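## Task

Arrange the rope flat on the table as a loop, either fully closed or open by at most about one finger's width, enclosing the aluminium cube and both steel parallels. It counts only if the layout holds without the robot pressing on it; at the end release the rope and move the gripper away.

## Robot and tools

Robot: a single six-joint arm (a Trossen wxai follower) with a parallel two-finger gripper and one camera, cam_wrist (504x504), on the wrist. There is no second arm, so every command is for this one arm only.

Scene frame: origin on the table surface directly under the arm base, +z up, +x forward, +y to the left when facing along +x. The base may sit slightly tilted. Result lines report end_effector_position (metres) and end_effector_quat_wxyz for the point midway between the finger pads, roughly 3 to 4 cm behind the tips, along with linear (m/s) and angular (rad/s) velocity. This reported position becomes less trustworthy the farther the arm reaches. In the gripper's own frame the fingers point along +x and close along y.

execute_actions takes "actions", a list holding zero or one item, plus an optional "pictures" boolean (images are included unless set false). An empty list moves nothing and just reports the state. An item with "rows" is a motion: "rows" holds 1 to 15 rows, "steps" is 1 to 15 (default 15), each step lasting 1/30 s; row k is used on step k, and the final row repeats if steps exceed rows. An item with only "steps" (up to 300) is a wait that sends nothing new. A refused call moves nothing.

Each row is 7 numbers, absolute targets rather than offsets: six joint angles in radians in the order waist, shoulder, elbow, wrist pitch, wrist yaw, wrist roll, then the gripper opening. Ranges: waist -3.054..3.054, shoulder 0.000..3.142, elbow 0.000..2.356, wrist pitch -1.571..1.571, wrist yaw -1.571..1.571, wrist roll -3.142..3.142. A target more than 0.010 rad beyond a range end, and farther out than the joint currently is, gets the call refused; targets past the true end are clipped, and a note "joint sent to its limit" may appear (possibly about an earlier move). Opening is unitless in [-1, 1]: +1 fully open (pad gap 0.088 m), empty fingers touch near -0.80, values below that add nothing. Closing from fully open needs about 0.5 s or more.

Motion details: each joint's sent target is capped at a fixed lead ahead of its measured angle (0.211 rad for waist, shoulder, elbow; 0.213 wrist pitch; 0.267 wrist yaw; 0.228 wrist roll), and all targets are pulled back if they would place the gripper over 70 mm from where it is measured. So large moves take several calls. Friction may leave joints short of the target, especially at long reach, and tiny changes may not register; read Joint positions after each move. Between calls the arm keeps heading to the last row sent until it stalls or a step is HELD.

Result lines: Joint positions and Joint velocities list the six joints in the order above, then the pad gap in m (and m/s). grip_measured gives the measured opening on the same -1..1 scale as your command; it can be off by about 1 mm throughout a scene and reads up to about 3 mm (0.061) narrow while squeezing something hard. To hold an item, command about 0.07 below grip_measured; a smaller margin grips more gently. Objects narrower than about 3 mm (a thin rope may be) get proportionally less squeeze. Pad force tops out around 34 to 49 N each, with a brief spike at first contact. HELD marks steps where your row was not fully sent; "joint command not followed" means the clearance check altered targets (mounting blocks and posts count as the arm). A TORQUE FAULT happens when a joint hits its load limit (N m: waist 17.4, shoulder 21.6, elbow 21.5, wrist pitch 5.67, wrist yaw 5.65, wrist roll 5.3, held weight included); the arm then freezes 10 s and drops the rest of the call. MOTOR HOT warns from 50 °C; at 95 °C an OVER-TEMPERATURE FAULT holds the arm, and if it stays hot 30 to 60 s the power cuts and the arm goes limp. Avoid long loaded holds.

zoom_image: "camera" must be "cam_wrist"; "region" is [x0, y0, x1, y1] in image pixels from the top-left, at most 504 by 504, giving an enlarged view of the latest frame. Intrinsics approx: fx=fy=399.948, cx=249.663, cy=254.024 (optical frame +z forward, +x right, +y down; may be misplaced by up to 24 mm and about 5 degrees).

read_manual: optional "section" (only "licences"); returns licence text, no motion.

finished_scene: "scene" is the current scene's number; it ends that scene irreversibly, reports success, and loads the next task. Replying without any tool call ends everything.

Suggested order: look, pick a rope end or segment, lower gently, close, drag the rope around the parts in stages, set down, reopen, check the loop and gap in images, then open fully and lift clear before ending the scene. Avoid pushing any object or the rope off the table (that fails the task), dropping or slamming things, hitting parts hard, and pressing into the table. Occasional outside nudges may move loose items, so recheck before finishing.

Each tool is called after "Request:" as name(argument=value, ...), one argument or row to a line, values as JSON.

## Session

Request:
execute_actions(
  actions=[],
)

Scene clock: 0.00 s of 4397.00 s.
end_effector_position=(+0.3203, -0.2382, +0.2686) grip_measured=+0.842 end_effector_quat_wxyz=(+0.746, -0.608, -0.055, +0.267) end_effector_velocity=(-0.003, +0.006, -0.002) end_effector_angular_velocity=(-0.005, +0.000, +0.028)
Joint positions: [-0.402  1.126  1.109 -0.586 -0.473 -2.407  0.08 ]
Joint velocities: [ 0.002 -0.002 -0.007 -0.022 -0.007 -0.022 -0.   ]
Heat: hottest wrist pitch 20 °C (+0.0 °C/min).

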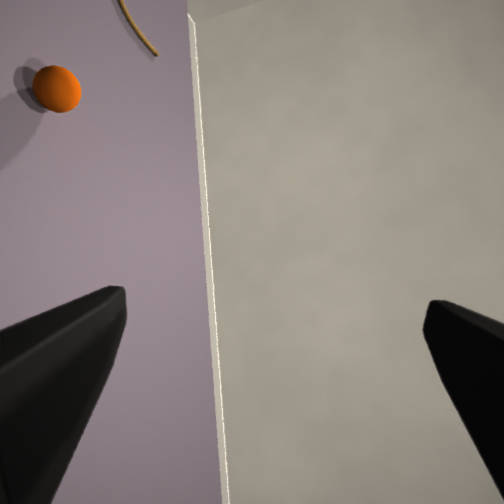

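Request:
execute_actions(
  actions=[
    {"rows":[[0.3,1.7,1.5,-1.2,0.6,0.2,1]],"steps":15},
  ],
  pictures=false,
)

Request:
execute_actions(
  actions=[
    {"steps":45},
  ],
)

Scene clock: 23.20 s of 4397.00 s.
end_effector_position=(+0.3454, -0.1005, +0.2565) grip_measured=+1.000 end_effector_quat_wxyz=(+0.637, -0.497, +0.338, +0.483) end_effector_velocity=(-0.003, -0.122, +0.034) end_effector_angular_velocity=(+0.020, +0.384, -2.026)
Joint positions: [ 0.303  1.704  1.487 -1.19   0.546 -1.417  0.088]
Joint velocities: [ 0.076 -0.125  0.085 -0.139  0.652  1.985  0.   ]
Heat: hottest wrist pitch 21 °C (+2.6 °C/min).
Steps of this call (steps 1 to 90: nothing new was sent; then 19.70 s passed at rest; steps 91 to 105: all 15 steps of this action). Readings (joint positions):
91: [-0.375 1.159 1.146 -0.649 -0.401 -2.354]
92: [-0.317 1.208 1.210 -0.713 -0.319 -2.283]
94: [-0.195 1.330 1.344 -0.824 -0.164 -2.149]
98: [0.044 1.554 1.481 -1.056 0.144 -1.884]
105: the state above

Scene clock: 24.70 s of 4397.00 s.
end_effector_position=(+0.3463, -0.1115, +0.2575) grip_measured=+1.000 end_effector_quat_wxyz=(+0.806, +0.104, +0.579, +0.068) end_effector_velocity=(-0.002, -0.001, -0.003) end_effector_angular_velocity=(-0.013, +0.007, +0.011)
Joint positions: [ 0.301  1.697  1.495 -1.198  0.598  0.197  0.088]
Joint velocities: [-0.002 -0.002 -0.007 -0.007  0.007 -0.007  0.   ]
Heat: hottest wrist pitch 21 °C (+2.4 °C/min).
Steps of this call (steps 1 to 45: the robot went on to your last target). Readings (joint positions):
1: [0.303 1.700 1.490 -1.192 0.564 -1.350]
2: [0.302 1.698 1.493 -1.193 0.576 -1.282]
4: [0.301 1.697 1.495 -1.195 0.588 -1.148]
8: [0.301 1.697 1.495 -1.198 0.595 -0.879]
45: the state above
The arm was judged still, so your last target was given up. Only a new action makes it travel on or press farther. Fingers that are still opening or closing keep moving.

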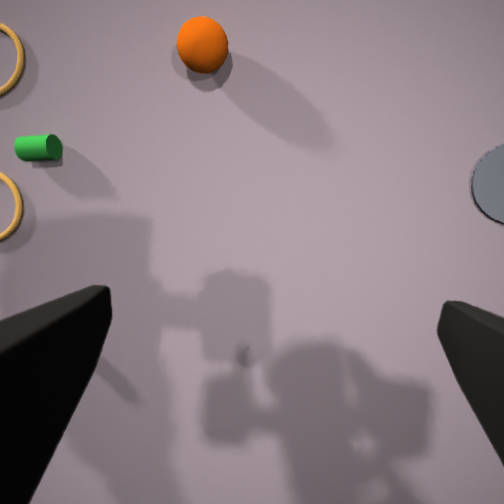

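Request:
execute_actions(
  actions=[
    {"rows":[[0.6,1.9,1.5,-1.2,0.2,0.4,1]],"steps":15},
  ],
  pictures=false,
)

Request:
execute_actions(
  actions=[
    {"steps":15},
  ],
)

Scene clock: 36.47 s of 4397.00 s.
end_effector_position=(+0.2997, +0.0567, +0.3059) grip_measured=+1.000 end_effector_quat_wxyz=(+0.733, +0.139, +0.608, +0.271) end_effector_velocity=(+0.007, -0.007, -0.009) end_effector_angular_velocity=(+0.060, +0.083, -0.042)
Joint positions: [ 0.606  1.896  1.506 -1.198  0.208  0.395  0.088]
Joint velocities: [-0.066 -0.002 -0.002  0.007 -0.066  0.022  0.   ]
Heat: hottest wrist pitch 21 °C (+1.6 °C/min).
Steps of this call (steps 1 to 90: nothing new was sent; then 8.27 s passed at rest; steps 91 to 105: all 15 steps of this action). Readings (joint positions):
91: [0.308 1.712 1.496 -1.203 0.578 0.224]
92: [0.329 1.728 1.502 -1.202 0.536 0.255]
94: [0.394 1.774 1.507 -1.196 0.445 0.300]
98: [0.543 1.867 1.507 -1.197 0.270 0.367]
105: the state above

Scene clock: 36.97 s of 4397.00 s.
end_effector_position=(+0.2998, +0.0565, +0.3055) grip_measured=+1.000 end_effector_quat_wxyz=(+0.731, +0.142, +0.609, +0.271) end_effector_velocity=(-0.000, +0.000, +0.003) end_effector_angular_velocity=(+0.012, -0.010, +0.004)
Joint positions: [ 0.603  1.896  1.506 -1.198  0.202  0.397  0.088]
Joint velocities: [ 0.002 -0.007 -0.002  0.007 -0.007 -0.007  0.   ]
Heat: hottest wrist pitch 21 °C (+1.6 °C/min).
Steps of this call (steps 1 to 15: the robot went on to your last target). Readings (joint positions):
1: [0.604 1.896 1.506 -1.198 0.206 0.396]
2: [0.603 1.896 1.506 -1.198 0.205 0.396]
4: [0.603 1.896 1.506 -1.198 0.203 0.396]
8: [0.603 1.896 1.506 -1.198 0.203 0.397]
15: the state above
The arm was judged still, so your last target was given up. Only a new action makes it travel on or press farther. Fingers that are still opening or closing keep moving.

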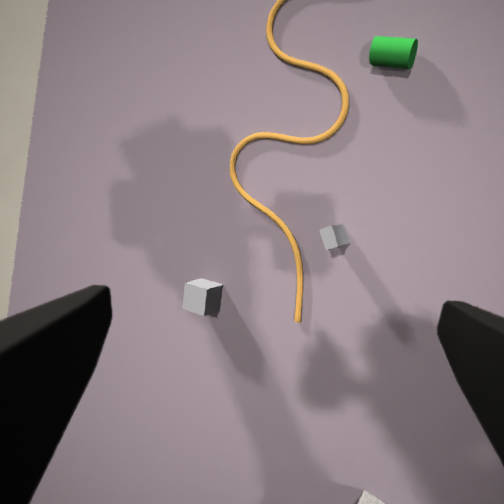

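Request:
execute_actions(
  actions=[
    {"rows":[[0.5,1.6,1.5,-0.9,0.35,0.0,1]],"steps":15},
  ],
  pictures=false,
)

Request:
execute_actions(
  actions=[
    {"steps":10},
  ],
)

Request:
execute_actions(
  actions=[
    {"rows":[[0.2,1.3,1.3,-1.1,0.9,-0.3,1]],"steps":15},
  ],
  pictures=false,
)

Request:
execute_actions(
  actions=[
    {"steps":10},
  ],
)

Scene clock: 53.43 s of 4397.00 s.
end_effector_position=(+0.3618, -0.0561, +0.3781) grip_measured=+1.000 end_effector_quat_wxyz=(+0.888, +0.152, +0.365, +0.237) end_effector_velocity=(+0.003, +0.043, -0.041) end_effector_angular_velocity=(-0.109, +0.074, +0.132)
Joint positions: [ 0.502  1.596  1.512 -0.904  0.346  0.007  0.088]
Joint velocities: [-0.002  0.095 -0.061 -0.007 -0.007 -0.051  0.   ]
Heat: hottest waist 21 °C (+1.1 °C/min).
Steps of this call (steps 1 to 90: nothing new was sent; then 12.97 s passed at rest; steps 91 to 105: all 15 steps of this action). Readings (joint positions):
91: [0.599 1.875 1.503 -1.170 0.217 0.361]
92: [0.588 1.853 1.495 -1.122 0.243 0.311]
94: [0.554 1.788 1.493 -1.034 0.286 0.216]
98: [0.507 1.630 1.503 -0.931 0.337 0.056]
105: the state above

Scene clock: 53.77 s of 4397.00 s.
end_effector_position=(+0.3625, -0.0548, +0.3770) grip_measured=+1.000 end_effector_quat_wxyz=(+0.888, +0.150, +0.365, +0.237) end_effector_velocity=(-0.001, -0.001, +0.000) end_effector_angular_velocity=(-0.001, -0.001, +0.009)
Joint positions: [ 0.502  1.599  1.509 -0.9    0.348  0.003  0.088]
Joint velocities: [-0.002 -0.002  0.002 -0.007 -0.007 -0.007  0.   ]
Heat: hottest waist 21 °C (+1.1 °C/min).
Steps of this call (steps 1 to 10: the robot went on to your last target). Readings (joint positions):
1: [0.502 1.598 1.510 -0.904 0.346 0.005]
2: [0.502 1.599 1.509 -0.903 0.346 0.005]
4: [0.502 1.599 1.509 -0.902 0.347 0.004]
8: [0.502 1.599 1.509 -0.900 0.348 0.003]
10: the state above

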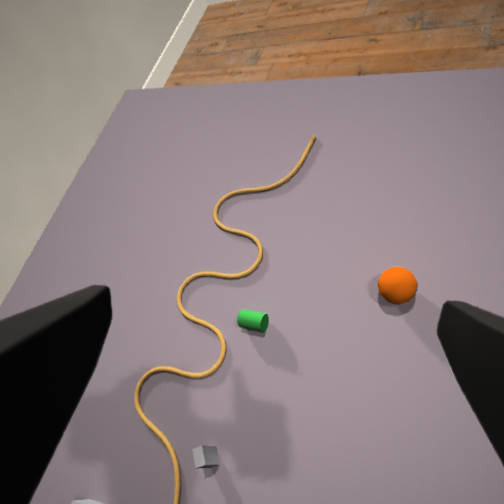

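Scene clock: 54.27 s of 4397.00 s.
end_effector_position=(+0.2886, -0.2341, +0.2668) grip_measured=+1.000 end_effector_quat_wxyz=(+0.856, -0.064, +0.512, -0.015) end_effector_velocity=(-0.014, +0.004, -0.025) end_effector_angular_velocity=(-0.138, +0.105, +0.082)
Joint positions: [ 0.205  1.299  1.318 -1.095  0.885 -0.292  0.088]
Joint velocities: [-0.007 -0.002 -0.09  -0.022  0.095 -0.066  0.   ]
Heat: hottest waist 21 °C (+1.1 °C/min).
Steps of this call (steps 1 to 15: all 15 steps of this action). Readings (joint positions):
1: [0.496 1.585 1.494 -0.903 0.368 -0.024]
2: [0.478 1.563 1.471 -0.939 0.406 -0.058]
4: [0.416 1.505 1.418 -0.996 0.491 -0.126]
8: [0.280 1.384 1.354 -1.056 0.710 -0.231]
15: the state above

Scene clock: 54.60 s of 4397.00 s.
end_effector_position=(+0.2872, -0.2341, +0.2646) grip_measured=+1.000 end_effector_quat_wxyz=(+0.853, -0.072, +0.516, -0.016) end_effector_velocity=(-0.002, -0.002, -0.002) end_effector_angular_velocity=(-0.011, +0.012, +0.003)
Joint positions: [ 0.205  1.299  1.311 -1.098  0.897 -0.297  0.088]
Joint velocities: [-0.007 -0.002 -0.002 -0.007  0.007 -0.007  0.   ]
Heat: hottest waist 21 °C (+1.1 °C/min).
Steps of this call (steps 1 to 10: the robot went on to your last target). Readings (joint positions):
1: [0.205 1.299 1.315 -1.096 0.888 -0.294]
2: [0.205 1.299 1.312 -1.098 0.890 -0.295]
4: [0.205 1.299 1.311 -1.098 0.894 -0.296]
8: [0.205 1.299 1.311 -1.098 0.897 -0.297]
10: the state above

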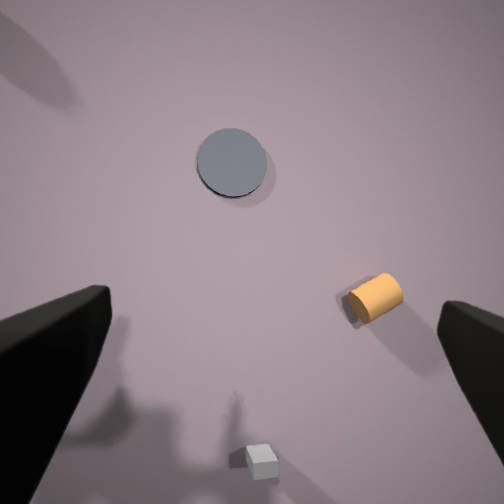

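Request:
execute_actions(
  actions=[
    {"rows":[[0.4,2.0,1.3,-0.2,0.6,-0.5,1]],"steps":15},
  ],
  pictures=false,
)

Request:
execute_actions(
  actions=[
    {"rows":[[0.35,2.574,1.297,0.334,0.567,-0.52,1]],"steps":15},
  ],
  pictures=false,
)

Request:
execute_actions(
  actions=[
    {"steps":15},
  ],
)

Scene clock: 84.77 s of 4397.00 s.
end_effector_position=(+0.4437, -0.0010, +0.2580) grip_measured=+1.000 end_effector_quat_wxyz=(+0.903, -0.104, +0.376, +0.180) end_effector_velocity=(+0.258, +0.384, -0.187) end_effector_angular_velocity=(+0.229, -0.339, -0.144)
Joint positions: [ 0.399  1.904  1.315 -0.397  0.607 -0.493  0.088]
Joint velocities: [ 0.012  1.326 -0.061  1.839 -0.125 -0.081  0.   ]
Heat: hottest waist 21 °C (+0.0 °C/min).
Steps of this call (steps 1 to 30: the robot went on to your last target; steps 31 to 90: nothing new was sent; then 26.67 s passed at rest; steps 91 to 105: all 15 steps of this action). Readings (joint positions):
91: [0.212 1.313 1.311 -1.084 0.879 -0.321]
92: [0.235 1.329 1.312 -1.044 0.839 -0.350]
94: [0.288 1.388 1.316 -0.966 0.762 -0.396]
98: [0.363 1.559 1.316 -0.787 0.660 -0.459]
105: the state above

Scene clock: 85.27 s of 4397.00 s.
end_effector_position=(+0.4786, +0.1625, +0.0906) grip_measured=+1.000 end_effector_quat_wxyz=(+0.903, -0.093, +0.377, +0.184) end_effector_velocity=(-0.077, +0.098, -0.146) end_effector_angular_velocity=(-0.081, +0.125, +0.141)
Joint positions: [ 0.354  2.559  1.298  0.295  0.567 -0.518  0.088]
Joint velocities: [-0.007  0.379 -0.129  0.315 -0.007 -0.022  0.   ]
Heat: hottest waist 21 °C (+0.0 °C/min).
Steps of this call (steps 1 to 15: all 15 steps of this action). Readings (joint positions):
1: [0.397 1.954 1.314 -0.342 0.597 -0.498]
2: [0.392 2.002 1.314 -0.288 0.589 -0.503]
4: [0.377 2.098 1.314 -0.179 0.581 -0.509]
8: [0.356 2.299 1.314 0.040 0.574 -0.514]
15: the state above

Scene clock: 85.77 s of 4397.00 s.
end_effector_position=(+0.4821, +0.1639, +0.0913) grip_measured=+1.000 end_effector_quat_wxyz=(+0.909, -0.086, +0.368, +0.177) end_effector_velocity=(+0.000, +0.001, +0.002) end_effector_angular_velocity=(+0.013, -0.006, -0.004)
Joint positions: [ 0.354  2.57   1.297  0.335  0.567 -0.518  0.088]
Joint velocities: [ 0.002 -0.002 -0.002  0.007 -0.007  0.007  0.   ]
Heat: hottest waist 21 °C (+0.0 °C/min).
Steps of this call (steps 1 to 15: the robot went on to your last target). Readings (joint positions):
1: [0.354 2.569 1.295 0.305 0.567 -0.518]
2: [0.354 2.572 1.294 0.313 0.567 -0.518]
4: [0.354 2.572 1.294 0.328 0.567 -0.518]
8: [0.354 2.570 1.297 0.334 0.567 -0.518]
15: the state above

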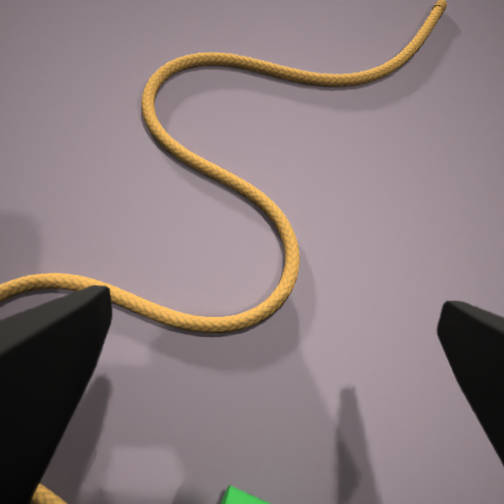

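Request:
execute_actions(
  actions=[
    {"rows":[[0.27,2.77,1.53,0.32,0.52,-0.57,0.1]],"steps":15},
  ],
  pictures=false,
)

Request:
execute_actions(
  actions=[
    {"steps":10},
  ],
)

Scene clock: 91.37 s of 4397.00 s.
end_effector_position=(+0.5236, +0.1738, +0.0487) grip_measured=+0.107 end_effector_quat_wxyz=(+0.907, -0.077, +0.375, +0.174) end_effector_velocity=(+0.001, -0.000, +0.000) end_effector_angular_velocity=(+0.010, +0.003, -0.001)
Joint positions: [ 0.272  2.755  1.523  0.32   0.521 -0.567  0.044]
Joint velocities: [-0.002 -0.002  0.002 -0.007 -0.007  0.007 -0.002]
Heat: hottest waist 22 °C (+1.0 °C/min).
Steps of this call (steps 1 to 15: the robot went on to your last target; steps 16 to 90: nothing new was sent; then 2.10 s passed at rest; steps 91 to 105: all 15 steps of this action). Readings (joint positions):
91: [0.350 2.598 1.327 0.323 0.561 -0.529]
92: [0.338 2.639 1.388 0.330 0.546 -0.542]
94: [0.308 2.709 1.478 0.329 0.529 -0.555]
98: [0.266 2.752 1.508 0.320 0.527 -0.564]
105: the state above

Scene clock: 91.70 s of 4397.00 s.
end_effector_position=(+0.5234, +0.1741, +0.0484) grip_measured=+0.103 end_effector_quat_wxyz=(+0.907, -0.078, +0.375, +0.174) end_effector_velocity=(-0.001, -0.002, -0.003) end_effector_angular_velocity=(-0.001, +0.006, +0.009)
Joint positions: [ 0.272  2.755  1.523  0.32   0.521 -0.567  0.044]
Joint velocities: [-0.007 -0.002 -0.002 -0.007 -0.007 -0.007 -0.   ]
Heat: hottest waist 22 °C (+1.0 °C/min).
Steps of this call (steps 1 to 10: the robot went on to your last target). Readings (joint positions):
1: [0.272 2.755 1.523 0.320 0.521 -0.567]
2: [0.272 2.755 1.523 0.320 0.521 -0.567]
4: [0.272 2.755 1.523 0.320 0.521 -0.567]
8: [0.272 2.755 1.523 0.320 0.521 -0.567]
10: the state above

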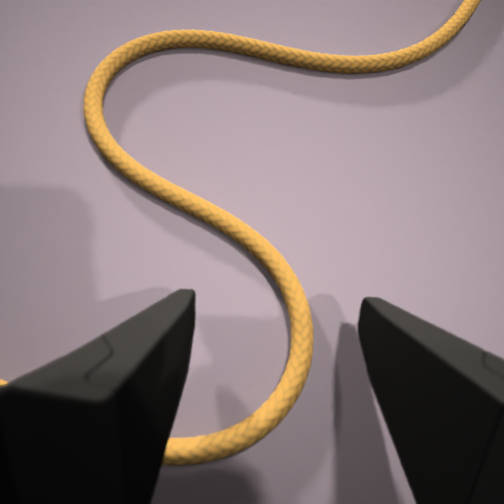

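Request:
execute_actions(
  actions=[
    {"rows":[[0.245,2.81,1.55,0.33,0.52,-0.57,0.1]],"steps":15},
  ],
)

Scene clock: 98.40 s of 4397.00 s.
end_effector_position=(+0.5267, +0.1762, +0.0398) grip_measured=+0.103 end_effector_quat_wxyz=(+0.908, -0.074, +0.376, +0.171) end_effector_velocity=(-0.002, -0.001, -0.004) end_effector_angular_velocity=(-0.003, +0.010, +0.013)
Joint positions: [ 0.261  2.785  1.546  0.333  0.517 -0.567  0.044]
Joint velocities: [-0.007 -0.002 -0.007 -0.007 -0.007 -0.007 -0.   ]
Heat: hottest waist 24 °C (+3.0 °C/min).
Steps of this call (steps 1 to 15: the robot went on to your last target; steps 16 to 90: nothing new was sent; then 3.20 s passed at rest; steps 91 to 105: all 15 steps of this action). Readings (joint positions):
91: [0.271 2.762 1.527 0.321 0.521 -0.567]
92: [0.269 2.769 1.535 0.327 0.521 -0.567]
94: [0.262 2.781 1.542 0.335 0.518 -0.567]
98: [0.261 2.784 1.546 0.333 0.517 -0.567]
105: the state above

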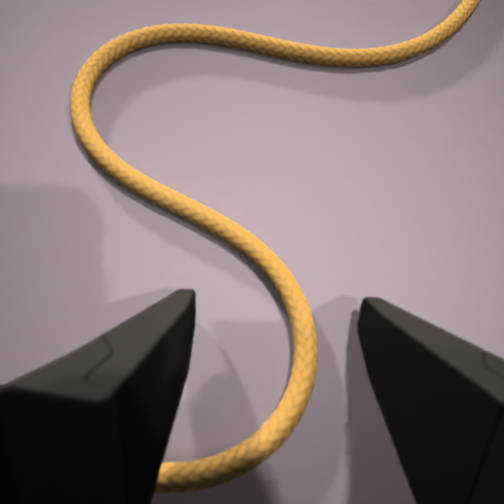

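Request:
execute_actions(
  actions=[
    {"rows":[[0.258,2.79,1.546,0.333,0.517,-0.567,-0.76]],"steps":15},
  ],
)

Scene clock: 104.10 s of 4397.00 s.
end_effector_position=(+0.5266, +0.1776, +0.0414) grip_measured=-0.731 end_effector_quat_wxyz=(+0.908, -0.074, +0.374, +0.172) end_effector_velocity=(-0.001, +0.002, -0.001) end_effector_angular_velocity=(+0.007, +0.005, +0.028)
Joint positions: [ 0.264  2.785  1.546  0.334  0.516 -0.567  0.003]
Joint velocities: [-0.002 -0.002  0.002 -0.022 -0.022 -0.007 -0.   ]
Heat: hottest waist 25 °C (+4.1 °C/min).
Steps of this call (steps 1 to 15: the robot went on to your last target; steps 16 to 90: nothing new was sent; then 2.20 s passed at rest; steps 91 to 105: all 15 steps of this action). Readings (joint positions):
91: [0.261 2.785 1.546 0.333 0.517 -0.567]
92: [0.262 2.785 1.546 0.334 0.516 -0.567]
94: [0.264 2.785 1.546 0.334 0.516 -0.567]
98: [0.264 2.785 1.546 0.334 0.516 -0.567]
105: the state above

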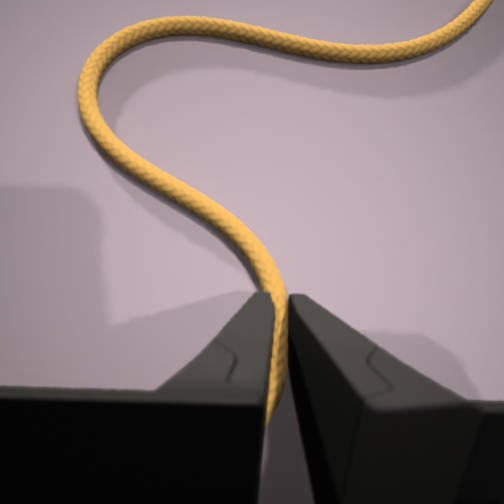

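Request:
execute_actions(
  actions=[
    {"rows":[[0.3,2.74,1.53,0.33,0.53,-0.55,-0.8],[0.3,2.74,1.53,0.33,0.53,-0.55,-0.8],[0.34,2.69,1.5,0.33,0.55,-0.52,-0.8],[0.34,2.69,1.5,0.33,0.55,-0.52,-0.8],[0.38,2.62,1.47,0.33,0.57,-0.5,-0.8],[0.38,2.62,1.47,0.33,0.57,-0.5,-0.8],[0.42,2.55,1.42,0.33,0.6,-0.45,-0.8]],"steps":15},
  ],
  pictures=false,
)

Request:
execute_actions(
  actions=[
    {"rows":[[0.46,2.35,1.0,0.5,0.8,-0.2,-0.8]],"steps":15},
  ],
  pictures=false,
)

Request:
execute_actions(
  actions=[
    {"rows":[[0.5,2.2,0.6,0.7,1.05,0.1,-0.8]],"steps":15},
  ],
)

Request:
execute_actions(
  actions=[
    {"rows":[[0.36,2.35,0.524,0.91,1.13,0.14,-0.8]],"steps":15},
  ],
)

Scene clock: 114.53 s of 4397.00 s.
end_effector_position=(+0.5237, +0.1658, +0.1748) grip_measured=-0.731 end_effector_quat_wxyz=(+0.946, -0.032, +0.294, +0.134) end_effector_velocity=(-0.011, -0.020, -0.055) end_effector_angular_velocity=(-0.029, +0.121, -0.011)
Joint positions: [ 0.435  2.54   1.446  0.336  0.596 -0.455  0.003]
Joint velocities: [-0.076 -0.002 -0.076 -0.022  0.007  0.022 -0.   ]
Heat: hottest waist 27 °C (+6.0 °C/min).
Steps of this call (steps 1 to 15: the robot went on to your last target; steps 16 to 90: nothing new was sent; then 6.93 s passed at rest; steps 91 to 105: all 15 steps of this action). Readings (joint positions):
91: [0.266 2.780 1.546 0.334 0.519 -0.565]
92: [0.271 2.775 1.543 0.331 0.523 -0.561]
94: [0.292 2.749 1.524 0.328 0.537 -0.542]
98: [0.374 2.638 1.462 0.328 0.575 -0.488]
105: the state above

Scene clock: 115.03 s of 4397.00 s.
end_effector_position=(+0.4349, +0.1203, +0.1382) grip_measured=-0.731 end_effector_quat_wxyz=(+0.935, +0.024, +0.353, +0.030) end_effector_velocity=(+0.002, -0.008, +0.005) end_effector_angular_velocity=(+0.012, -0.005, -0.046)
Joint positions: [ 0.46   2.352  1.01   0.501  0.797 -0.204  0.003]
Joint velocities: [-0.002 -0.017 -0.002  0.007  0.022  0.022 -0.   ]
Heat: hottest waist 27 °C (+6.1 °C/min).
Steps of this call (steps 1 to 15: all 15 steps of this action). Readings (joint positions):
1: [0.435 2.514 1.408 0.378 0.634 -0.400]
2: [0.440 2.481 1.341 0.406 0.692 -0.337]
4: [0.447 2.412 1.215 0.461 0.753 -0.265]
8: [0.459 2.347 1.059 0.491 0.790 -0.217]
15: the state above

Scene clock: 115.53 s of 4397.00 s.
end_effector_position=(+0.3424, +0.0628, +0.1103) grip_measured=-0.731 end_effector_quat_wxyz=(+0.919, +0.095, +0.364, -0.116) end_effector_velocity=(-0.007, -0.003, -0.005) end_effector_angular_velocity=(-0.016, +0.021, +0.007)
Joint positions: [0.499 2.204 0.611 0.699 1.046 0.096 0.003]
Joint velocities: [-0.002 -0.007 -0.017 -0.022  0.007  0.007 -0.   ]
Heat: hottest waist 27 °C (+6.0 °C/min).
Steps of this call (steps 1 to 15: all 15 steps of this action). Readings (joint positions):
1: [0.464 2.332 0.978 0.552 0.841 -0.153]
2: [0.474 2.303 0.920 0.596 0.911 -0.081]
4: [0.490 2.235 0.798 0.658 0.992 0.015]
8: [0.499 2.202 0.644 0.682 1.035 0.079]
15: the state above

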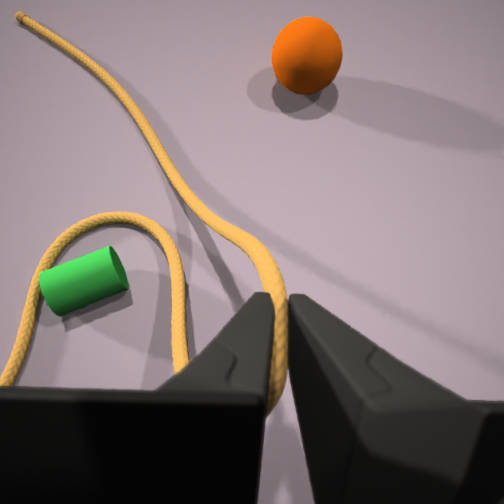

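Scene clock: 116.03 s of 4397.00 s.
end_effector_position=(+0.3152, +0.0315, +0.0477) grip_measured=-0.731 end_effector_quat_wxyz=(+0.885, +0.104, +0.403, -0.207) end_effector_velocity=(+0.003, -0.004, +0.002) end_effector_angular_velocity=(+0.004, -0.015, -0.028)
Joint positions: [0.361 2.342 0.527 0.909 1.127 0.137 0.003]
Joint velocities: [-0.007 -0.002 -0.002  0.037  0.007 -0.007 -0.   ]
Heat: hottest waist 27 °C (+6.1 °C/min).
Steps of this call (steps 1 to 15: all 15 steps of this action). Readings (joint positions):
1: [0.490 2.226 0.598 0.756 1.058 0.104]
2: [0.462 2.252 0.587 0.814 1.082 0.116]
4: [0.399 2.301 0.561 0.856 1.109 0.128]
8: [0.361 2.342 0.527 0.895 1.125 0.135]
15: the state above

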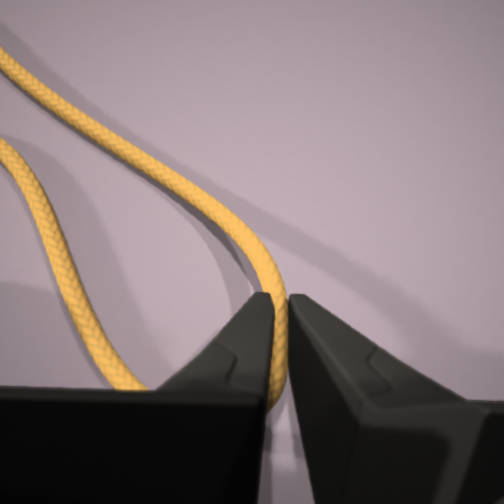

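Request:
execute_actions(
  actions=[
    {"rows":[[0.345,2.36,0.524,0.91,1.13,0.14,-0.8],[0.345,2.36,0.524,0.91,1.13,0.14,-0.8],[0.345,2.36,0.524,0.91,1.13,0.14,-0.8],[0.345,2.36,0.524,0.91,1.13,0.14,-0.8],[0.345,2.36,0.524,0.91,1.13,0.14,-0.2]],"steps":15},
  ],
  pictures=false,
)

Request:
execute_actions(
  actions=[
    {"rows":[[0.5,2.2,0.65,0.7,1.05,0.1,-0.2]],"steps":12},
  ],
  pictures=false,
)

Request:
execute_actions(
  actions=[
    {"rows":[[0.6,1.9,1.5,-0.9,0.5,0.1,1]],"steps":15},
  ],
  pictures=false,
)

Request:
execute_actions(
  actions=[
    {"steps":30},
  ],
)

Scene clock: 122.20 s of 4397.00 s.
end_effector_position=(+0.3138, +0.0301, +0.0436) grip_measured=-0.213 end_effector_quat_wxyz=(+0.883, +0.103, +0.408, -0.210) end_effector_velocity=(+0.000, -0.002, -0.000) end_effector_angular_velocity=(-0.011, +0.007, +0.001)
Joint positions: [0.35  2.35  0.527 0.91  1.128 0.137 0.029]
Joint velocities: [-0.002 -0.002  0.002 -0.007  0.007 -0.007  0.006]
Heat: hottest waist 26 °C (+5.0 °C/min).
Steps of this call (steps 1 to 15: the robot went on to your last target; steps 16 to 170: nothing new was sent; steps 171 to 185: all 15 steps of this action). Readings (joint positions):
171: [0.360 2.343 0.527 0.909 1.128 0.137]
172: [0.358 2.345 0.527 0.910 1.128 0.137]
174: [0.353 2.348 0.527 0.910 1.128 0.137]
178: [0.350 2.350 0.527 0.910 1.128 0.137]
185: the state above

Scene clock: 122.60 s of 4397.00 s.
end_effector_position=(+0.3559, +0.0627, +0.1231) grip_measured=-0.203 end_effector_quat_wxyz=(+0.922, +0.116, +0.348, -0.127) end_effector_velocity=(-0.000, +0.004, +0.000) end_effector_angular_velocity=(+0.005, -0.001, +0.027)
Joint positions: [0.503 2.199 0.653 0.702 1.053 0.103 0.029]
Joint velocities: [ 0.002 -0.002 -0.002 -0.007 -0.022 -0.007  0.   ]
Heat: hottest waist 26 °C (+5.0 °C/min).
Steps of this call (steps 1 to 12: all 12 steps of this action). Readings (joint positions):
1: [0.360 2.333 0.540 0.862 1.123 0.135]
2: [0.386 2.311 0.555 0.811 1.103 0.125]
4: [0.450 2.262 0.597 0.760 1.073 0.113]
8: [0.503 2.201 0.653 0.722 1.056 0.106]
12: the state above

Scene clock: 123.10 s of 4397.00 s.
end_effector_position=(+0.4479, +0.0694, +0.3674) grip_measured=+0.996 end_effector_quat_wxyz=(+0.930, +0.254, +0.228, +0.137) end_effector_velocity=(+0.134, -0.238, +0.435) end_effector_angular_velocity=(+0.173, -0.158, +0.091)
Joint positions: [0.602 1.916 1.273 0.006 0.519 0.102 0.088]
Joint velocities: [ 0.012 -0.12   1.819 -1.795 -0.198 -0.007  0.005]
Heat: hottest waist 26 °C (+5.0 °C/min).
Steps of this call (steps 1 to 15: all 15 steps of this action). Readings (joint positions):
1: [0.506 2.182 0.667 0.666 1.025 0.104]
2: [0.514 2.163 0.685 0.626 0.978 0.103]
4: [0.539 2.110 0.740 0.563 0.892 0.103]
8: [0.575 1.996 0.885 0.413 0.703 0.103]
15: the state above

Scene clock: 124.10 s of 4397.00 s.
end_effector_position=(+0.3721, +0.0416, +0.3207) grip_measured=+1.000 end_effector_quat_wxyz=(+0.859, +0.050, +0.461, +0.218) end_effector_velocity=(-0.001, -0.001, -0.003) end_effector_angular_velocity=(-0.023, -0.002, +0.018)
Joint positions: [ 0.602  1.899  1.502 -0.898  0.501  0.102  0.088]
Joint velocities: [-0.002  0.002 -0.002 -0.007  0.007 -0.022  0.   ]
Heat: hottest waist 26 °C (+5.1 °C/min).
Steps of this call (steps 1 to 30: the robot went on to your last target). Readings (joint positions):
1: [0.602 1.913 1.334 -0.056 0.513 0.102]
2: [0.602 1.910 1.388 -0.114 0.510 0.102]
4: [0.602 1.897 1.461 -0.231 0.506 0.102]
8: [0.602 1.880 1.502 -0.474 0.505 0.102]
30: the state above

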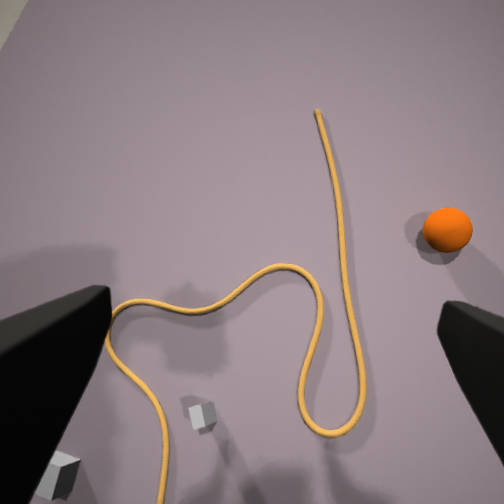

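Request:
execute_actions(
  actions=[
    {"rows":[[0.3,2.55,1.6,0.15,0.47,-0.62,0.1]],"steps":15},
  ],
  pictures=false,
)

Request:
execute_actions(
  actions=[
    {"steps":8},
  ],
  pictures=false,
)

Request:
execute_actions(
  actions=[
    {"rows":[[0.215,2.71,1.64,0.21,0.463,-0.63,0.1]],"steps":15},
  ],
)

Scene clock: 138.27 s of 4397.00 s.
end_effector_position=(+0.5212, +0.1126, +0.1396) grip_measured=+0.106 end_effector_quat_wxyz=(+0.877, -0.100, +0.405, +0.240) end_effector_velocity=(+0.116, +0.348, -0.271) end_effector_angular_velocity=(-0.114, -0.652, +0.229)
Joint positions: [ 0.299  2.467  1.596 -0.197  0.474 -0.557  0.044]
Joint velocities: [-0.002  1.189  0.002  1.766 -0.125 -0.725 -0.002]
Heat: hottest waist 26 °C (+5.0 °C/min).
Steps of this call (steps 1 to 15: the robot went on to your last target; steps 16 to 100: nothing new was sent; then 10.33 s passed at rest; steps 101 to 115: all 15 steps of this action). Readings (joint positions):
101: [0.593 1.918 1.509 -0.882 0.492 0.066]
102: [0.571 1.942 1.527 -0.832 0.486 0.022]
104: [0.507 2.009 1.563 -0.742 0.483 -0.058]
108: [0.378 2.153 1.583 -0.579 0.481 -0.233]
115: the state above

Scene clock: 138.53 s of 4397.00 s.
end_effector_position=(+0.5593, +0.1264, +0.1473) grip_measured=+0.103 end_effector_quat_wxyz=(+0.925, -0.077, +0.321, +0.186) end_effector_velocity=(+0.094, -0.079, +0.125) end_effector_angular_velocity=(+0.142, -0.374, -0.322)
Joint positions: [ 0.302  2.549  1.598  0.129  0.469 -0.614  0.044]
Joint velocities: [-0.002 -0.12   0.115  0.3   -0.007 -0.051 -0.   ]
Heat: hottest waist 26 °C (+5.0 °C/min).
Steps of this call (steps 1 to 8: the robot went on to your last target). Readings (joint positions):
1: [0.300 2.501 1.596 -0.140 0.471 -0.576]
2: [0.300 2.528 1.593 -0.082 0.470 -0.590]
4: [0.301 2.556 1.589 0.029 0.469 -0.605]
8: the state above

Scene clock: 139.03 s of 4397.00 s.
end_effector_position=(+0.5627, +0.1359, +0.0676) grip_measured=+0.103 end_effector_quat_wxyz=(+0.914, -0.072, +0.360, +0.175) end_effector_velocity=(+0.003, +0.015, +0.037) end_effector_angular_velocity=(+0.007, -0.066, +0.034)
Joint positions: [ 0.215  2.709  1.639  0.212  0.464 -0.627  0.044]
Joint velocities: [ 0.061 -0.027  0.007 -0.007 -0.007 -0.007 -0.   ]
Heat: hottest waist 26 °C (+5.0 °C/min).
Steps of this call (steps 1 to 15: all 15 steps of this action). Readings (joint positions):
1: [0.299 2.563 1.607 0.147 0.469 -0.617]
2: [0.290 2.583 1.626 0.177 0.466 -0.619]
4: [0.263 2.627 1.648 0.195 0.464 -0.623]
8: [0.212 2.698 1.641 0.197 0.464 -0.627]
15: the state above

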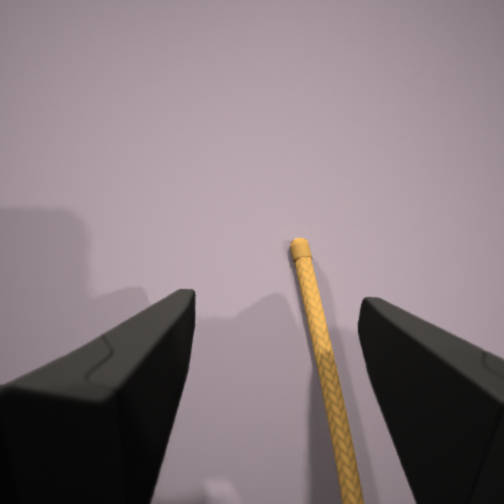

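Request:
execute_actions(
  actions=[
    {"rows":[[0.2,2.71,1.63,0.21,0.463,-0.66,0.1],[0.2,2.71,1.63,0.21,0.463,-0.66,0.1],[0.185,2.71,1.63,0.21,0.463,-0.66,0.1],[0.185,2.71,1.63,0.21,0.463,-0.66,0.1],[0.17,2.71,1.63,0.21,0.463,-0.66,0.1],[0.17,2.71,1.63,0.21,0.463,-0.66,0.1],[0.157,2.72,1.63,0.21,0.463,-0.66,0.1]],"steps":15},
  ],
)

Scene clock: 144.20 s of 4397.00 s.
end_effector_position=(+0.5658, +0.1126, +0.0443) grip_measured=+0.103 end_effector_quat_wxyz=(+0.908, -0.074, +0.378, +0.164) end_effector_velocity=(-0.004, +0.007, +0.005) end_effector_angular_velocity=(-0.022, -0.006, +0.032)
Joint positions: [ 0.156  2.708  1.639  0.211  0.463 -0.657  0.044]
Joint velocities: [ 0.017 -0.002 -0.007 -0.007  0.007 -0.022  0.   ]
Heat: hottest waist 28 °C (+7.0 °C/min).
Steps of this call (steps 1 to 15: the robot went on to your last target; steps 16 to 90: nothing new was sent; then 1.67 s passed at rest; steps 91 to 105: all 15 steps of this action). Readings (joint positions):
91: [0.218 2.708 1.639 0.211 0.464 -0.634]
92: [0.216 2.708 1.639 0.211 0.464 -0.642]
94: [0.210 2.708 1.639 0.211 0.464 -0.650]
98: [0.181 2.708 1.639 0.211 0.463 -0.656]
105: the state above

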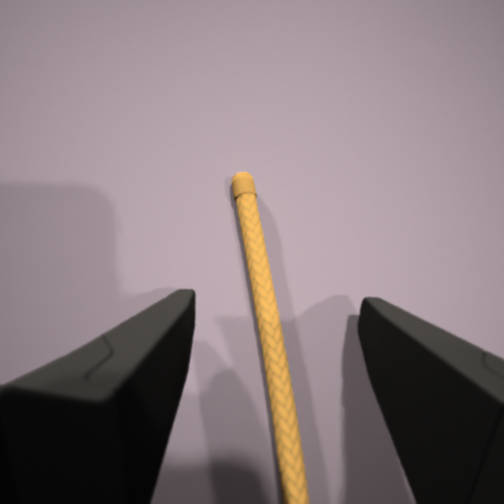

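Request:
execute_actions(
  actions=[
    {"rows":[[0.156,2.735,1.639,0.21,0.463,-0.66,0.1],[0.156,2.735,1.639,0.21,0.463,-0.66,0.1],[0.156,2.735,1.639,0.21,0.463,-0.66,0.1],[0.156,2.735,1.639,0.21,0.463,-0.66,0.1],[0.156,2.735,1.639,0.21,0.463,-0.66,0.1],[0.156,2.73,1.639,0.21,0.463,-0.66,-0.8]],"steps":15},
  ],
  pictures=false,
)

Request:
execute_actions(
  actions=[
    {"steps":6},
  ],
)

Scene clock: 148.83 s of 4397.00 s.
end_effector_position=(+0.5639, +0.1170, +0.0424) grip_measured=-0.745 end_effector_quat_wxyz=(+0.907, -0.076, +0.379, +0.168) end_effector_velocity=(+0.001, -0.003, -0.000) end_effector_angular_velocity=(+0.001, +0.001, -0.016)
Joint positions: [ 0.16   2.717  1.639  0.212  0.462 -0.657  0.003]
Joint velocities: [-0.002 -0.002 -0.002  0.007  0.007  0.007 -0.   ]
Heat: hottest waist 29 °C (+7.1 °C/min).
Steps of this call (steps 1 to 15: the robot went on to your last target; steps 16 to 90: nothing new was sent; then 1.13 s passed at rest; steps 91 to 105: all 15 steps of this action). Readings (joint positions):
91: [0.158 2.710 1.639 0.211 0.463 -0.657]
92: [0.158 2.711 1.639 0.211 0.463 -0.657]
94: [0.158 2.715 1.639 0.211 0.463 -0.657]
98: [0.159 2.717 1.639 0.212 0.463 -0.657]
105: the state above

Scene clock: 149.03 s of 4397.00 s.
end_effector_position=(+0.5639, +0.1170, +0.0424) grip_measured=-0.745 end_effector_quat_wxyz=(+0.907, -0.076, +0.379, +0.168) end_effector_velocity=(-0.002, -0.002, -0.002) end_effector_angular_velocity=(-0.023, +0.011, +0.022)
Joint positions: [ 0.16   2.717  1.639  0.212  0.462 -0.657  0.003]
Joint velocities: [-0.002 -0.002  0.002 -0.022  0.007 -0.022 -0.   ]
Heat: hottest waist 29 °C (+7.1 °C/min).
Steps of this call (steps 1 to 6: the robot went on to your last target). Readings (joint positions):
1: [0.160 2.717 1.639 0.212 0.462 -0.657]
2: [0.160 2.717 1.639 0.212 0.462 -0.657]
4: [0.160 2.717 1.639 0.212 0.462 -0.657]
6: the state above

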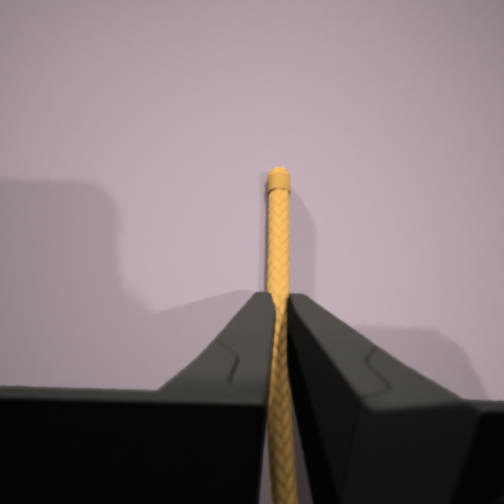

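Request:
execute_actions(
  actions=[
    {"rows":[[0.2,2.66,1.6,0.2,0.46,-0.66,-0.82],[0.2,2.66,1.6,0.2,0.46,-0.66,-0.82],[0.2,2.66,1.6,0.2,0.46,-0.66,-0.82],[0.26,2.56,1.55,0.15,0.46,-0.66,-0.82],[0.26,2.56,1.55,0.15,0.46,-0.66,-0.82],[0.26,2.56,1.55,0.15,0.46,-0.66,-0.82],[0.33,2.4,1.45,0.05,0.45,-0.66,-0.82]],"steps":15},
  ],
  pictures=false,
)

Request:
execute_actions(
  actions=[
    {"rows":[[0.35,1.85,1.2,-0.55,0.3,-0.9,-0.82]],"steps":15},
  ],
  pictures=false,
)

Request:
execute_actions(
  actions=[
    {"rows":[[0.2,1.5,0.85,-0.8,0.15,-1.3,-0.82]],"steps":15},
  ],
  pictures=false,
)

Request:
execute_actions(
  actions=[
    {"rows":[[-0.03,1.44,0.645,-0.775,0.12,-1.6,-0.82]],"steps":15},
  ],
)

Scene clock: 163.20 s of 4397.00 s.
end_effector_position=(+0.5307, +0.1156, +0.1866) grip_measured=-0.745 end_effector_quat_wxyz=(+0.920, -0.107, +0.303, +0.223) end_effector_velocity=(-0.008, -0.034, -0.017) end_effector_angular_velocity=(-0.012, +0.075, +0.016)
Joint positions: [ 0.349  2.391  1.479  0.063  0.45  -0.658  0.003]
Joint velocities: [-0.061 -0.076 -0.042 -0.095 -0.022 -0.007 -0.   ]
Heat: hottest waist 31 °C (+6.0 °C/min).
Steps of this call (steps 1 to 15: the robot went on to your last target; steps 16 to 90: nothing new was sent; then 10.67 s passed at rest; steps 91 to 105: all 15 steps of this action). Readings (joint positions):
91: [0.161 2.710 1.635 0.211 0.462 -0.657]
92: [0.166 2.702 1.626 0.204 0.462 -0.657]
94: [0.185 2.673 1.607 0.194 0.462 -0.657]
98: [0.263 2.548 1.527 0.114 0.457 -0.658]
105: the state above

Scene clock: 163.70 s of 4397.00 s.
end_effector_position=(+0.3957, +0.0261, +0.2326) grip_measured=-0.745 end_effector_quat_wxyz=(+0.826, -0.230, +0.320, +0.404) end_effector_velocity=(-0.044, +0.037, -0.059) end_effector_angular_velocity=(-0.090, +0.169, +0.224)
Joint positions: [ 0.35   1.838  1.217 -0.538  0.303 -0.896  0.003]
Joint velocities: [-0.007  0.085 -0.071 -0.125 -0.037 -0.037 -0.   ]
Heat: hottest waist 31 °C (+6.1 °C/min).
Steps of this call (steps 1 to 15: all 15 steps of this action). Readings (joint positions):
1: [0.345 2.358 1.451 0.034 0.417 -0.708]
2: [0.343 2.309 1.395 -0.046 0.378 -0.767]
4: [0.345 2.200 1.285 -0.179 0.339 -0.836]
8: [0.350 1.991 1.214 -0.429 0.309 -0.884]
15: the state above

Scene clock: 164.20 s of 4397.00 s.
end_effector_position=(+0.2612, -0.0110, +0.1698) grip_measured=-0.745 end_effector_quat_wxyz=(+0.696, -0.312, +0.302, +0.572) end_effector_velocity=(-0.012, +0.001, +0.002) end_effector_angular_velocity=(+0.022, -0.027, +0.067)
Joint positions: [ 0.205  1.508  0.864 -0.797  0.153 -1.293  0.003]
Joint velocities: [-0.002 -0.037 -0.027 -0.022 -0.037 -0.066 -0.   ]
Heat: hottest waist 31 °C (+6.0 °C/min).
Steps of this call (steps 1 to 15: all 15 steps of this action). Readings (joint positions):
1: [0.342 1.822 1.195 -0.551 0.274 -0.933]
2: [0.324 1.793 1.160 -0.602 0.242 -0.981]
4: [0.272 1.703 1.063 -0.691 0.210 -1.084]
8: [0.207 1.537 0.901 -0.783 0.169 -1.248]
15: the state above

Scene clock: 164.70 s of 4397.00 s.
end_effector_position=(+0.2030, -0.0246, +0.1041) grip_measured=-0.745 end_effector_quat_wxyz=(+0.634, -0.321, +0.300, +0.637) end_effector_velocity=(-0.007, +0.000, -0.001) end_effector_angular_velocity=(+0.022, +0.005, +0.033)
Joint positions: [-0.024  1.445  0.655 -0.776  0.122 -1.596  0.003]
Joint velocities: [-0.017 -0.007 -0.007 -0.022 -0.022 -0.037  0.   ]
Heat: hottest waist 31 °C (+6.1 °C/min).
Steps of this call (steps 1 to 15: all 15 steps of this action). Readings (joint positions):
1: [0.188 1.498 0.838 -0.777 0.136 -1.340]
2: [0.143 1.480 0.801 -0.770 0.129 -1.398]
4: [0.039 1.455 0.721 -0.784 0.132 -1.503]
8: [-0.019 1.452 0.656 -0.782 0.125 -1.577]
15: the state above

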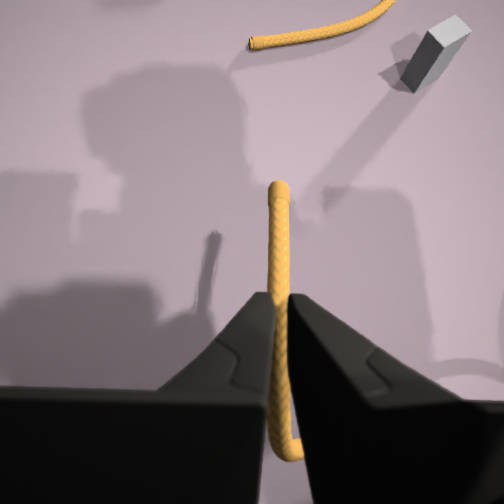

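Request:
execute_actions(
  actions=[
    {"rows":[[0.13,1.75,0.58,-0.42,0.12,-1.45,-0.82]],"steps":12},
  ],
  pictures=false,
)

Request:
execute_actions(
  actions=[
    {"rows":[[0.3,2.07,0.545,-0.075,0.116,-1.28,-0.82]],"steps":15},
  ],
)

Scene clock: 168.93 s of 4397.00 s.
end_effector_position=(+0.2162, +0.0481, +0.0785) grip_measured=-0.745 end_effector_quat_wxyz=(+0.634, -0.323, +0.294, +0.638) end_effector_velocity=(+0.001, +0.006, -0.001) end_effector_angular_velocity=(+0.007, -0.011, +0.017)
Joint positions: [ 0.127  1.738  0.584 -0.427  0.118 -1.455  0.003]
Joint velocities: [ 0.012  0.027  0.002  0.022 -0.007 -0.007 -0.   ]
Heat: hottest waist 30 °C (+4.0 °C/min).
Steps of this call (steps 1 to 15: the robot went on to your last target; steps 16 to 115: nothing new was sent; steps 116 to 127: all 12 steps of this action). Readings (joint positions):
116: [-0.009 1.474 0.643 -0.738 0.129 -1.566]
117: [0.031 1.519 0.633 -0.657 0.127 -1.529]
119: [0.094 1.640 0.617 -0.538 0.118 -1.488]
123: [0.125 1.732 0.584 -0.453 0.118 -1.461]
127: the state above

Scene clock: 169.43 s of 4397.00 s.
end_effector_position=(+0.2083, +0.1225, +0.0556) grip_measured=-0.745 end_effector_quat_wxyz=(+0.637, -0.323, +0.292, +0.636) end_effector_velocity=(-0.003, +0.007, -0.002) end_effector_angular_velocity=(+0.021, -0.003, +0.011)
Joint positions: [ 0.298  2.06   0.547 -0.079  0.113 -1.284  0.003]
Joint velocities: [ 0.002  0.027 -0.007  0.037 -0.022 -0.007 -0.   ]
Heat: hottest waist 30 °C (+4.0 °C/min).
Steps of this call (steps 1 to 15: all 15 steps of this action). Readings (joint positions):
1: [0.145 1.769 0.577 -0.385 0.128 -1.414]
2: [0.188 1.819 0.574 -0.306 0.126 -1.370]
4: [0.261 1.941 0.573 -0.189 0.114 -1.323]
8: [0.296 2.049 0.548 -0.108 0.113 -1.292]
15: the state above

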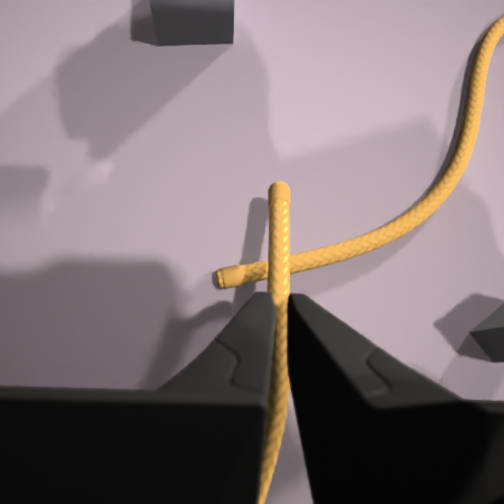

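Request:
execute_actions(
  actions=[
    {"rows":[[0.225,2.06,0.51,-0.045,0.116,-1.35,-0.82]],"steps":15},
  ],
)

Scene clock: 173.07 s of 4397.00 s.
end_effector_position=(+0.2049, +0.1127, +0.0426) grip_measured=-0.745 end_effector_quat_wxyz=(+0.636, -0.322, +0.295, +0.637) end_effector_velocity=(+0.001, -0.000, -0.000) end_effector_angular_velocity=(+0.009, -0.003, -0.003)
Joint positions: [ 0.23   2.062  0.518 -0.047  0.115 -1.347  0.003]
Joint velocities: [-0.007 -0.002 -0.002  0.007 -0.007 -0.007  0.   ]
Heat: hottest waist 30 °C (+4.0 °C/min).
Steps of this call (steps 1 to 15: the robot went on to your last target; steps 16 to 94: nothing new was sent; steps 95 to 109: all 15 steps of this action). Readings (joint positions):
95: [0.291 2.062 0.542 -0.067 0.112 -1.297]
96: [0.274 2.062 0.537 -0.059 0.112 -1.313]
98: [0.245 2.062 0.527 -0.054 0.115 -1.330]
102: [0.231 2.062 0.518 -0.049 0.115 -1.343]
109: the state above

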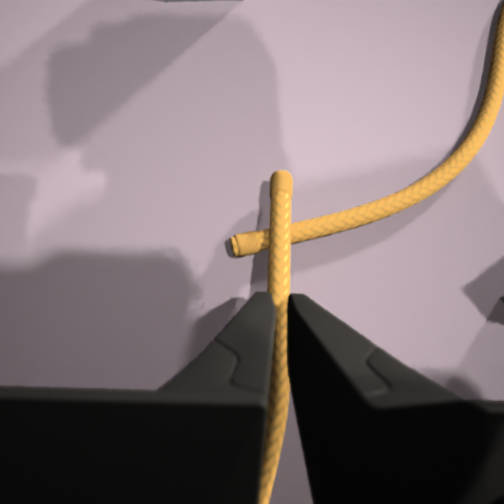

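Request:
execute_actions(
  actions=[
    {"rows":[[0.23,2.062,0.518,-0.047,0.115,-1.347,-0.3]],"steps":10},
  ],
  pictures=false,
)

Request:
execute_actions(
  actions=[
    {"rows":[[0.45,1.85,0.55,-0.3,0.11,-1.15,-0.3]],"steps":12},
  ],
)

Request:
execute_actions(
  actions=[
    {"rows":[[0.668,2.0,0.62,-0.25,0.096,-0.905,0.3],[0.668,2.0,0.62,-0.25,0.096,-0.905,0.3],[0.668,2.0,0.62,-0.25,0.096,-0.905,0.3],[0.668,2.0,0.62,-0.25,0.096,-0.905,0.3],[0.668,2.29,0.638,0,0.096,-0.905,0.3]],"steps":15},
  ],
)

Scene clock: 181.27 s of 4397.00 s.
end_effector_position=(+0.2049, +0.1127, +0.0426) grip_measured=-0.316 end_effector_quat_wxyz=(+0.636, -0.322, +0.295, +0.637) end_effector_velocity=(-0.001, +0.002, +0.002) end_effector_angular_velocity=(+0.021, +0.003, +0.009)
Joint positions: [ 0.23   2.062  0.518 -0.047  0.115 -1.347  0.024]
Joint velocities: [-0.002 -0.002  0.002 -0.007 -0.022 -0.007  0.008]
Heat: hottest waist 28 °C (+2.0 °C/min).
Steps of this call (steps 1 to 15: the robot went on to your last target; steps 16 to 236: nothing new was sent; steps 237 to 246: all 10 steps of this action). Readings (joint positions):
237: [0.230 2.062 0.518 -0.047 0.115 -1.347]
238: [0.230 2.062 0.518 -0.047 0.115 -1.347]
240: [0.230 2.062 0.518 -0.047 0.115 -1.347]
244: [0.230 2.062 0.518 -0.047 0.115 -1.347]
246: the state above

Scene clock: 181.67 s of 4397.00 s.
end_effector_position=(+0.1951, +0.1146, +0.1054) grip_measured=-0.303 end_effector_quat_wxyz=(+0.637, -0.329, +0.283, +0.637) end_effector_velocity=(-0.001, +0.001, +0.006) end_effector_angular_velocity=(+0.013, -0.004, -0.010)
Joint positions: [ 0.446  1.856  0.552 -0.295  0.107 -1.155  0.024]
Joint velocities: [ 0.017 -0.022 -0.002 -0.007 -0.007  0.022 -0.   ]
Heat: hottest waist 28 °C (+2.0 °C/min).
Steps of this call (steps 1 to 12: all 12 steps of this action). Readings (joint positions):
1: [0.253 2.031 0.524 -0.095 0.124 -1.299]
2: [0.308 1.987 0.526 -0.168 0.120 -1.251]
4: [0.403 1.902 0.533 -0.232 0.108 -1.200]
8: [0.444 1.857 0.552 -0.282 0.107 -1.163]
12: the state above

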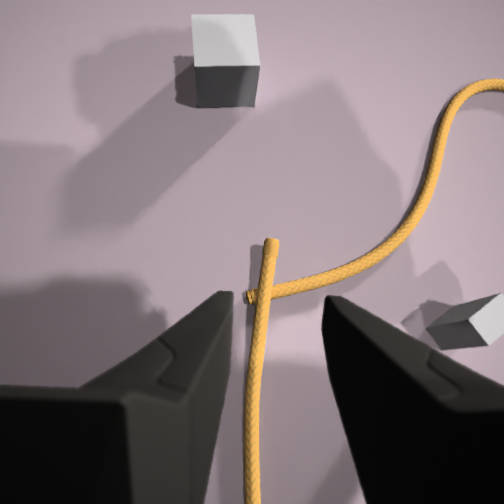

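Scene clock: 182.17 s of 4397.00 s.
end_effector_position=(+0.1775, +0.2045, +0.0817) grip_measured=+0.295 end_effector_quat_wxyz=(+0.633, -0.322, +0.297, +0.638) end_effector_velocity=(+0.009, +0.006, +0.006) end_effector_angular_velocity=(+0.048, -0.026, -0.040)
Joint positions: [ 0.665  2.277  0.637 -0.004  0.094 -0.909  0.053]
Joint velocities: [-0.002 -0.007 -0.007  0.066 -0.007  0.007  0.001]
Heat: hottest waist 28 °C (+2.0 °C/min).
Steps of this call (steps 1 to 15: all 15 steps of this action). Readings (joint positions):
1: [0.469 1.876 0.560 -0.294 0.117 -1.101]
2: [0.522 1.907 0.576 -0.276 0.113 -1.039]
4: [0.617 1.962 0.604 -0.258 0.095 -0.969]
8: [0.663 2.169 0.639 -0.060 0.094 -0.921]
15: the state above

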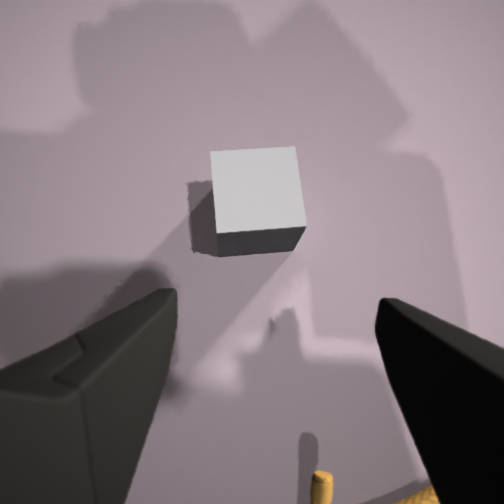

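Request:
execute_actions(
  actions=[
    {"rows":[[0.68,2.43,0.67,0.11,0.096,-0.9,0.3],[0.68,2.43,0.67,0.11,0.096,-0.9,0.3],[0.68,2.43,0.67,0.11,0.096,-0.9,0.3],[0.68,2.43,0.67,0.11,0.096,-0.9,0.3],[0.68,2.575,0.715,0.215,0.096,-0.9,0.3]],"steps":15},
  ],
)

Scene clock: 186.77 s of 4397.00 s.
end_effector_position=(+0.1729, +0.2462, +0.0390) grip_measured=+0.297 end_effector_quat_wxyz=(+0.633, -0.324, +0.294, +0.639) end_effector_velocity=(+0.019, +0.012, +0.010) end_effector_angular_velocity=(+0.048, -0.031, -0.032)
Joint positions: [ 0.678  2.562  0.707  0.212  0.094 -0.903  0.054]
Joint velocities: [-0.007 -0.002  0.042  0.022 -0.007 -0.007  0.   ]
Heat: hottest waist 28 °C (+2.0 °C/min).
Steps of this call (steps 1 to 15: the robot went on to your last target; steps 16 to 123: nothing new was sent; steps 124 to 138: all 15 steps of this action). Readings (joint positions):
124: [0.667 2.303 0.638 0.023 0.094 -0.907]
125: [0.670 2.334 0.648 0.059 0.094 -0.905]
127: [0.675 2.390 0.664 0.085 0.094 -0.904]
131: [0.678 2.531 0.700 0.183 0.094 -0.903]
138: the state above

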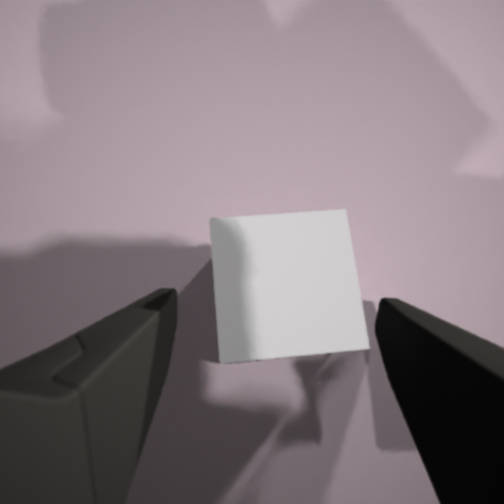

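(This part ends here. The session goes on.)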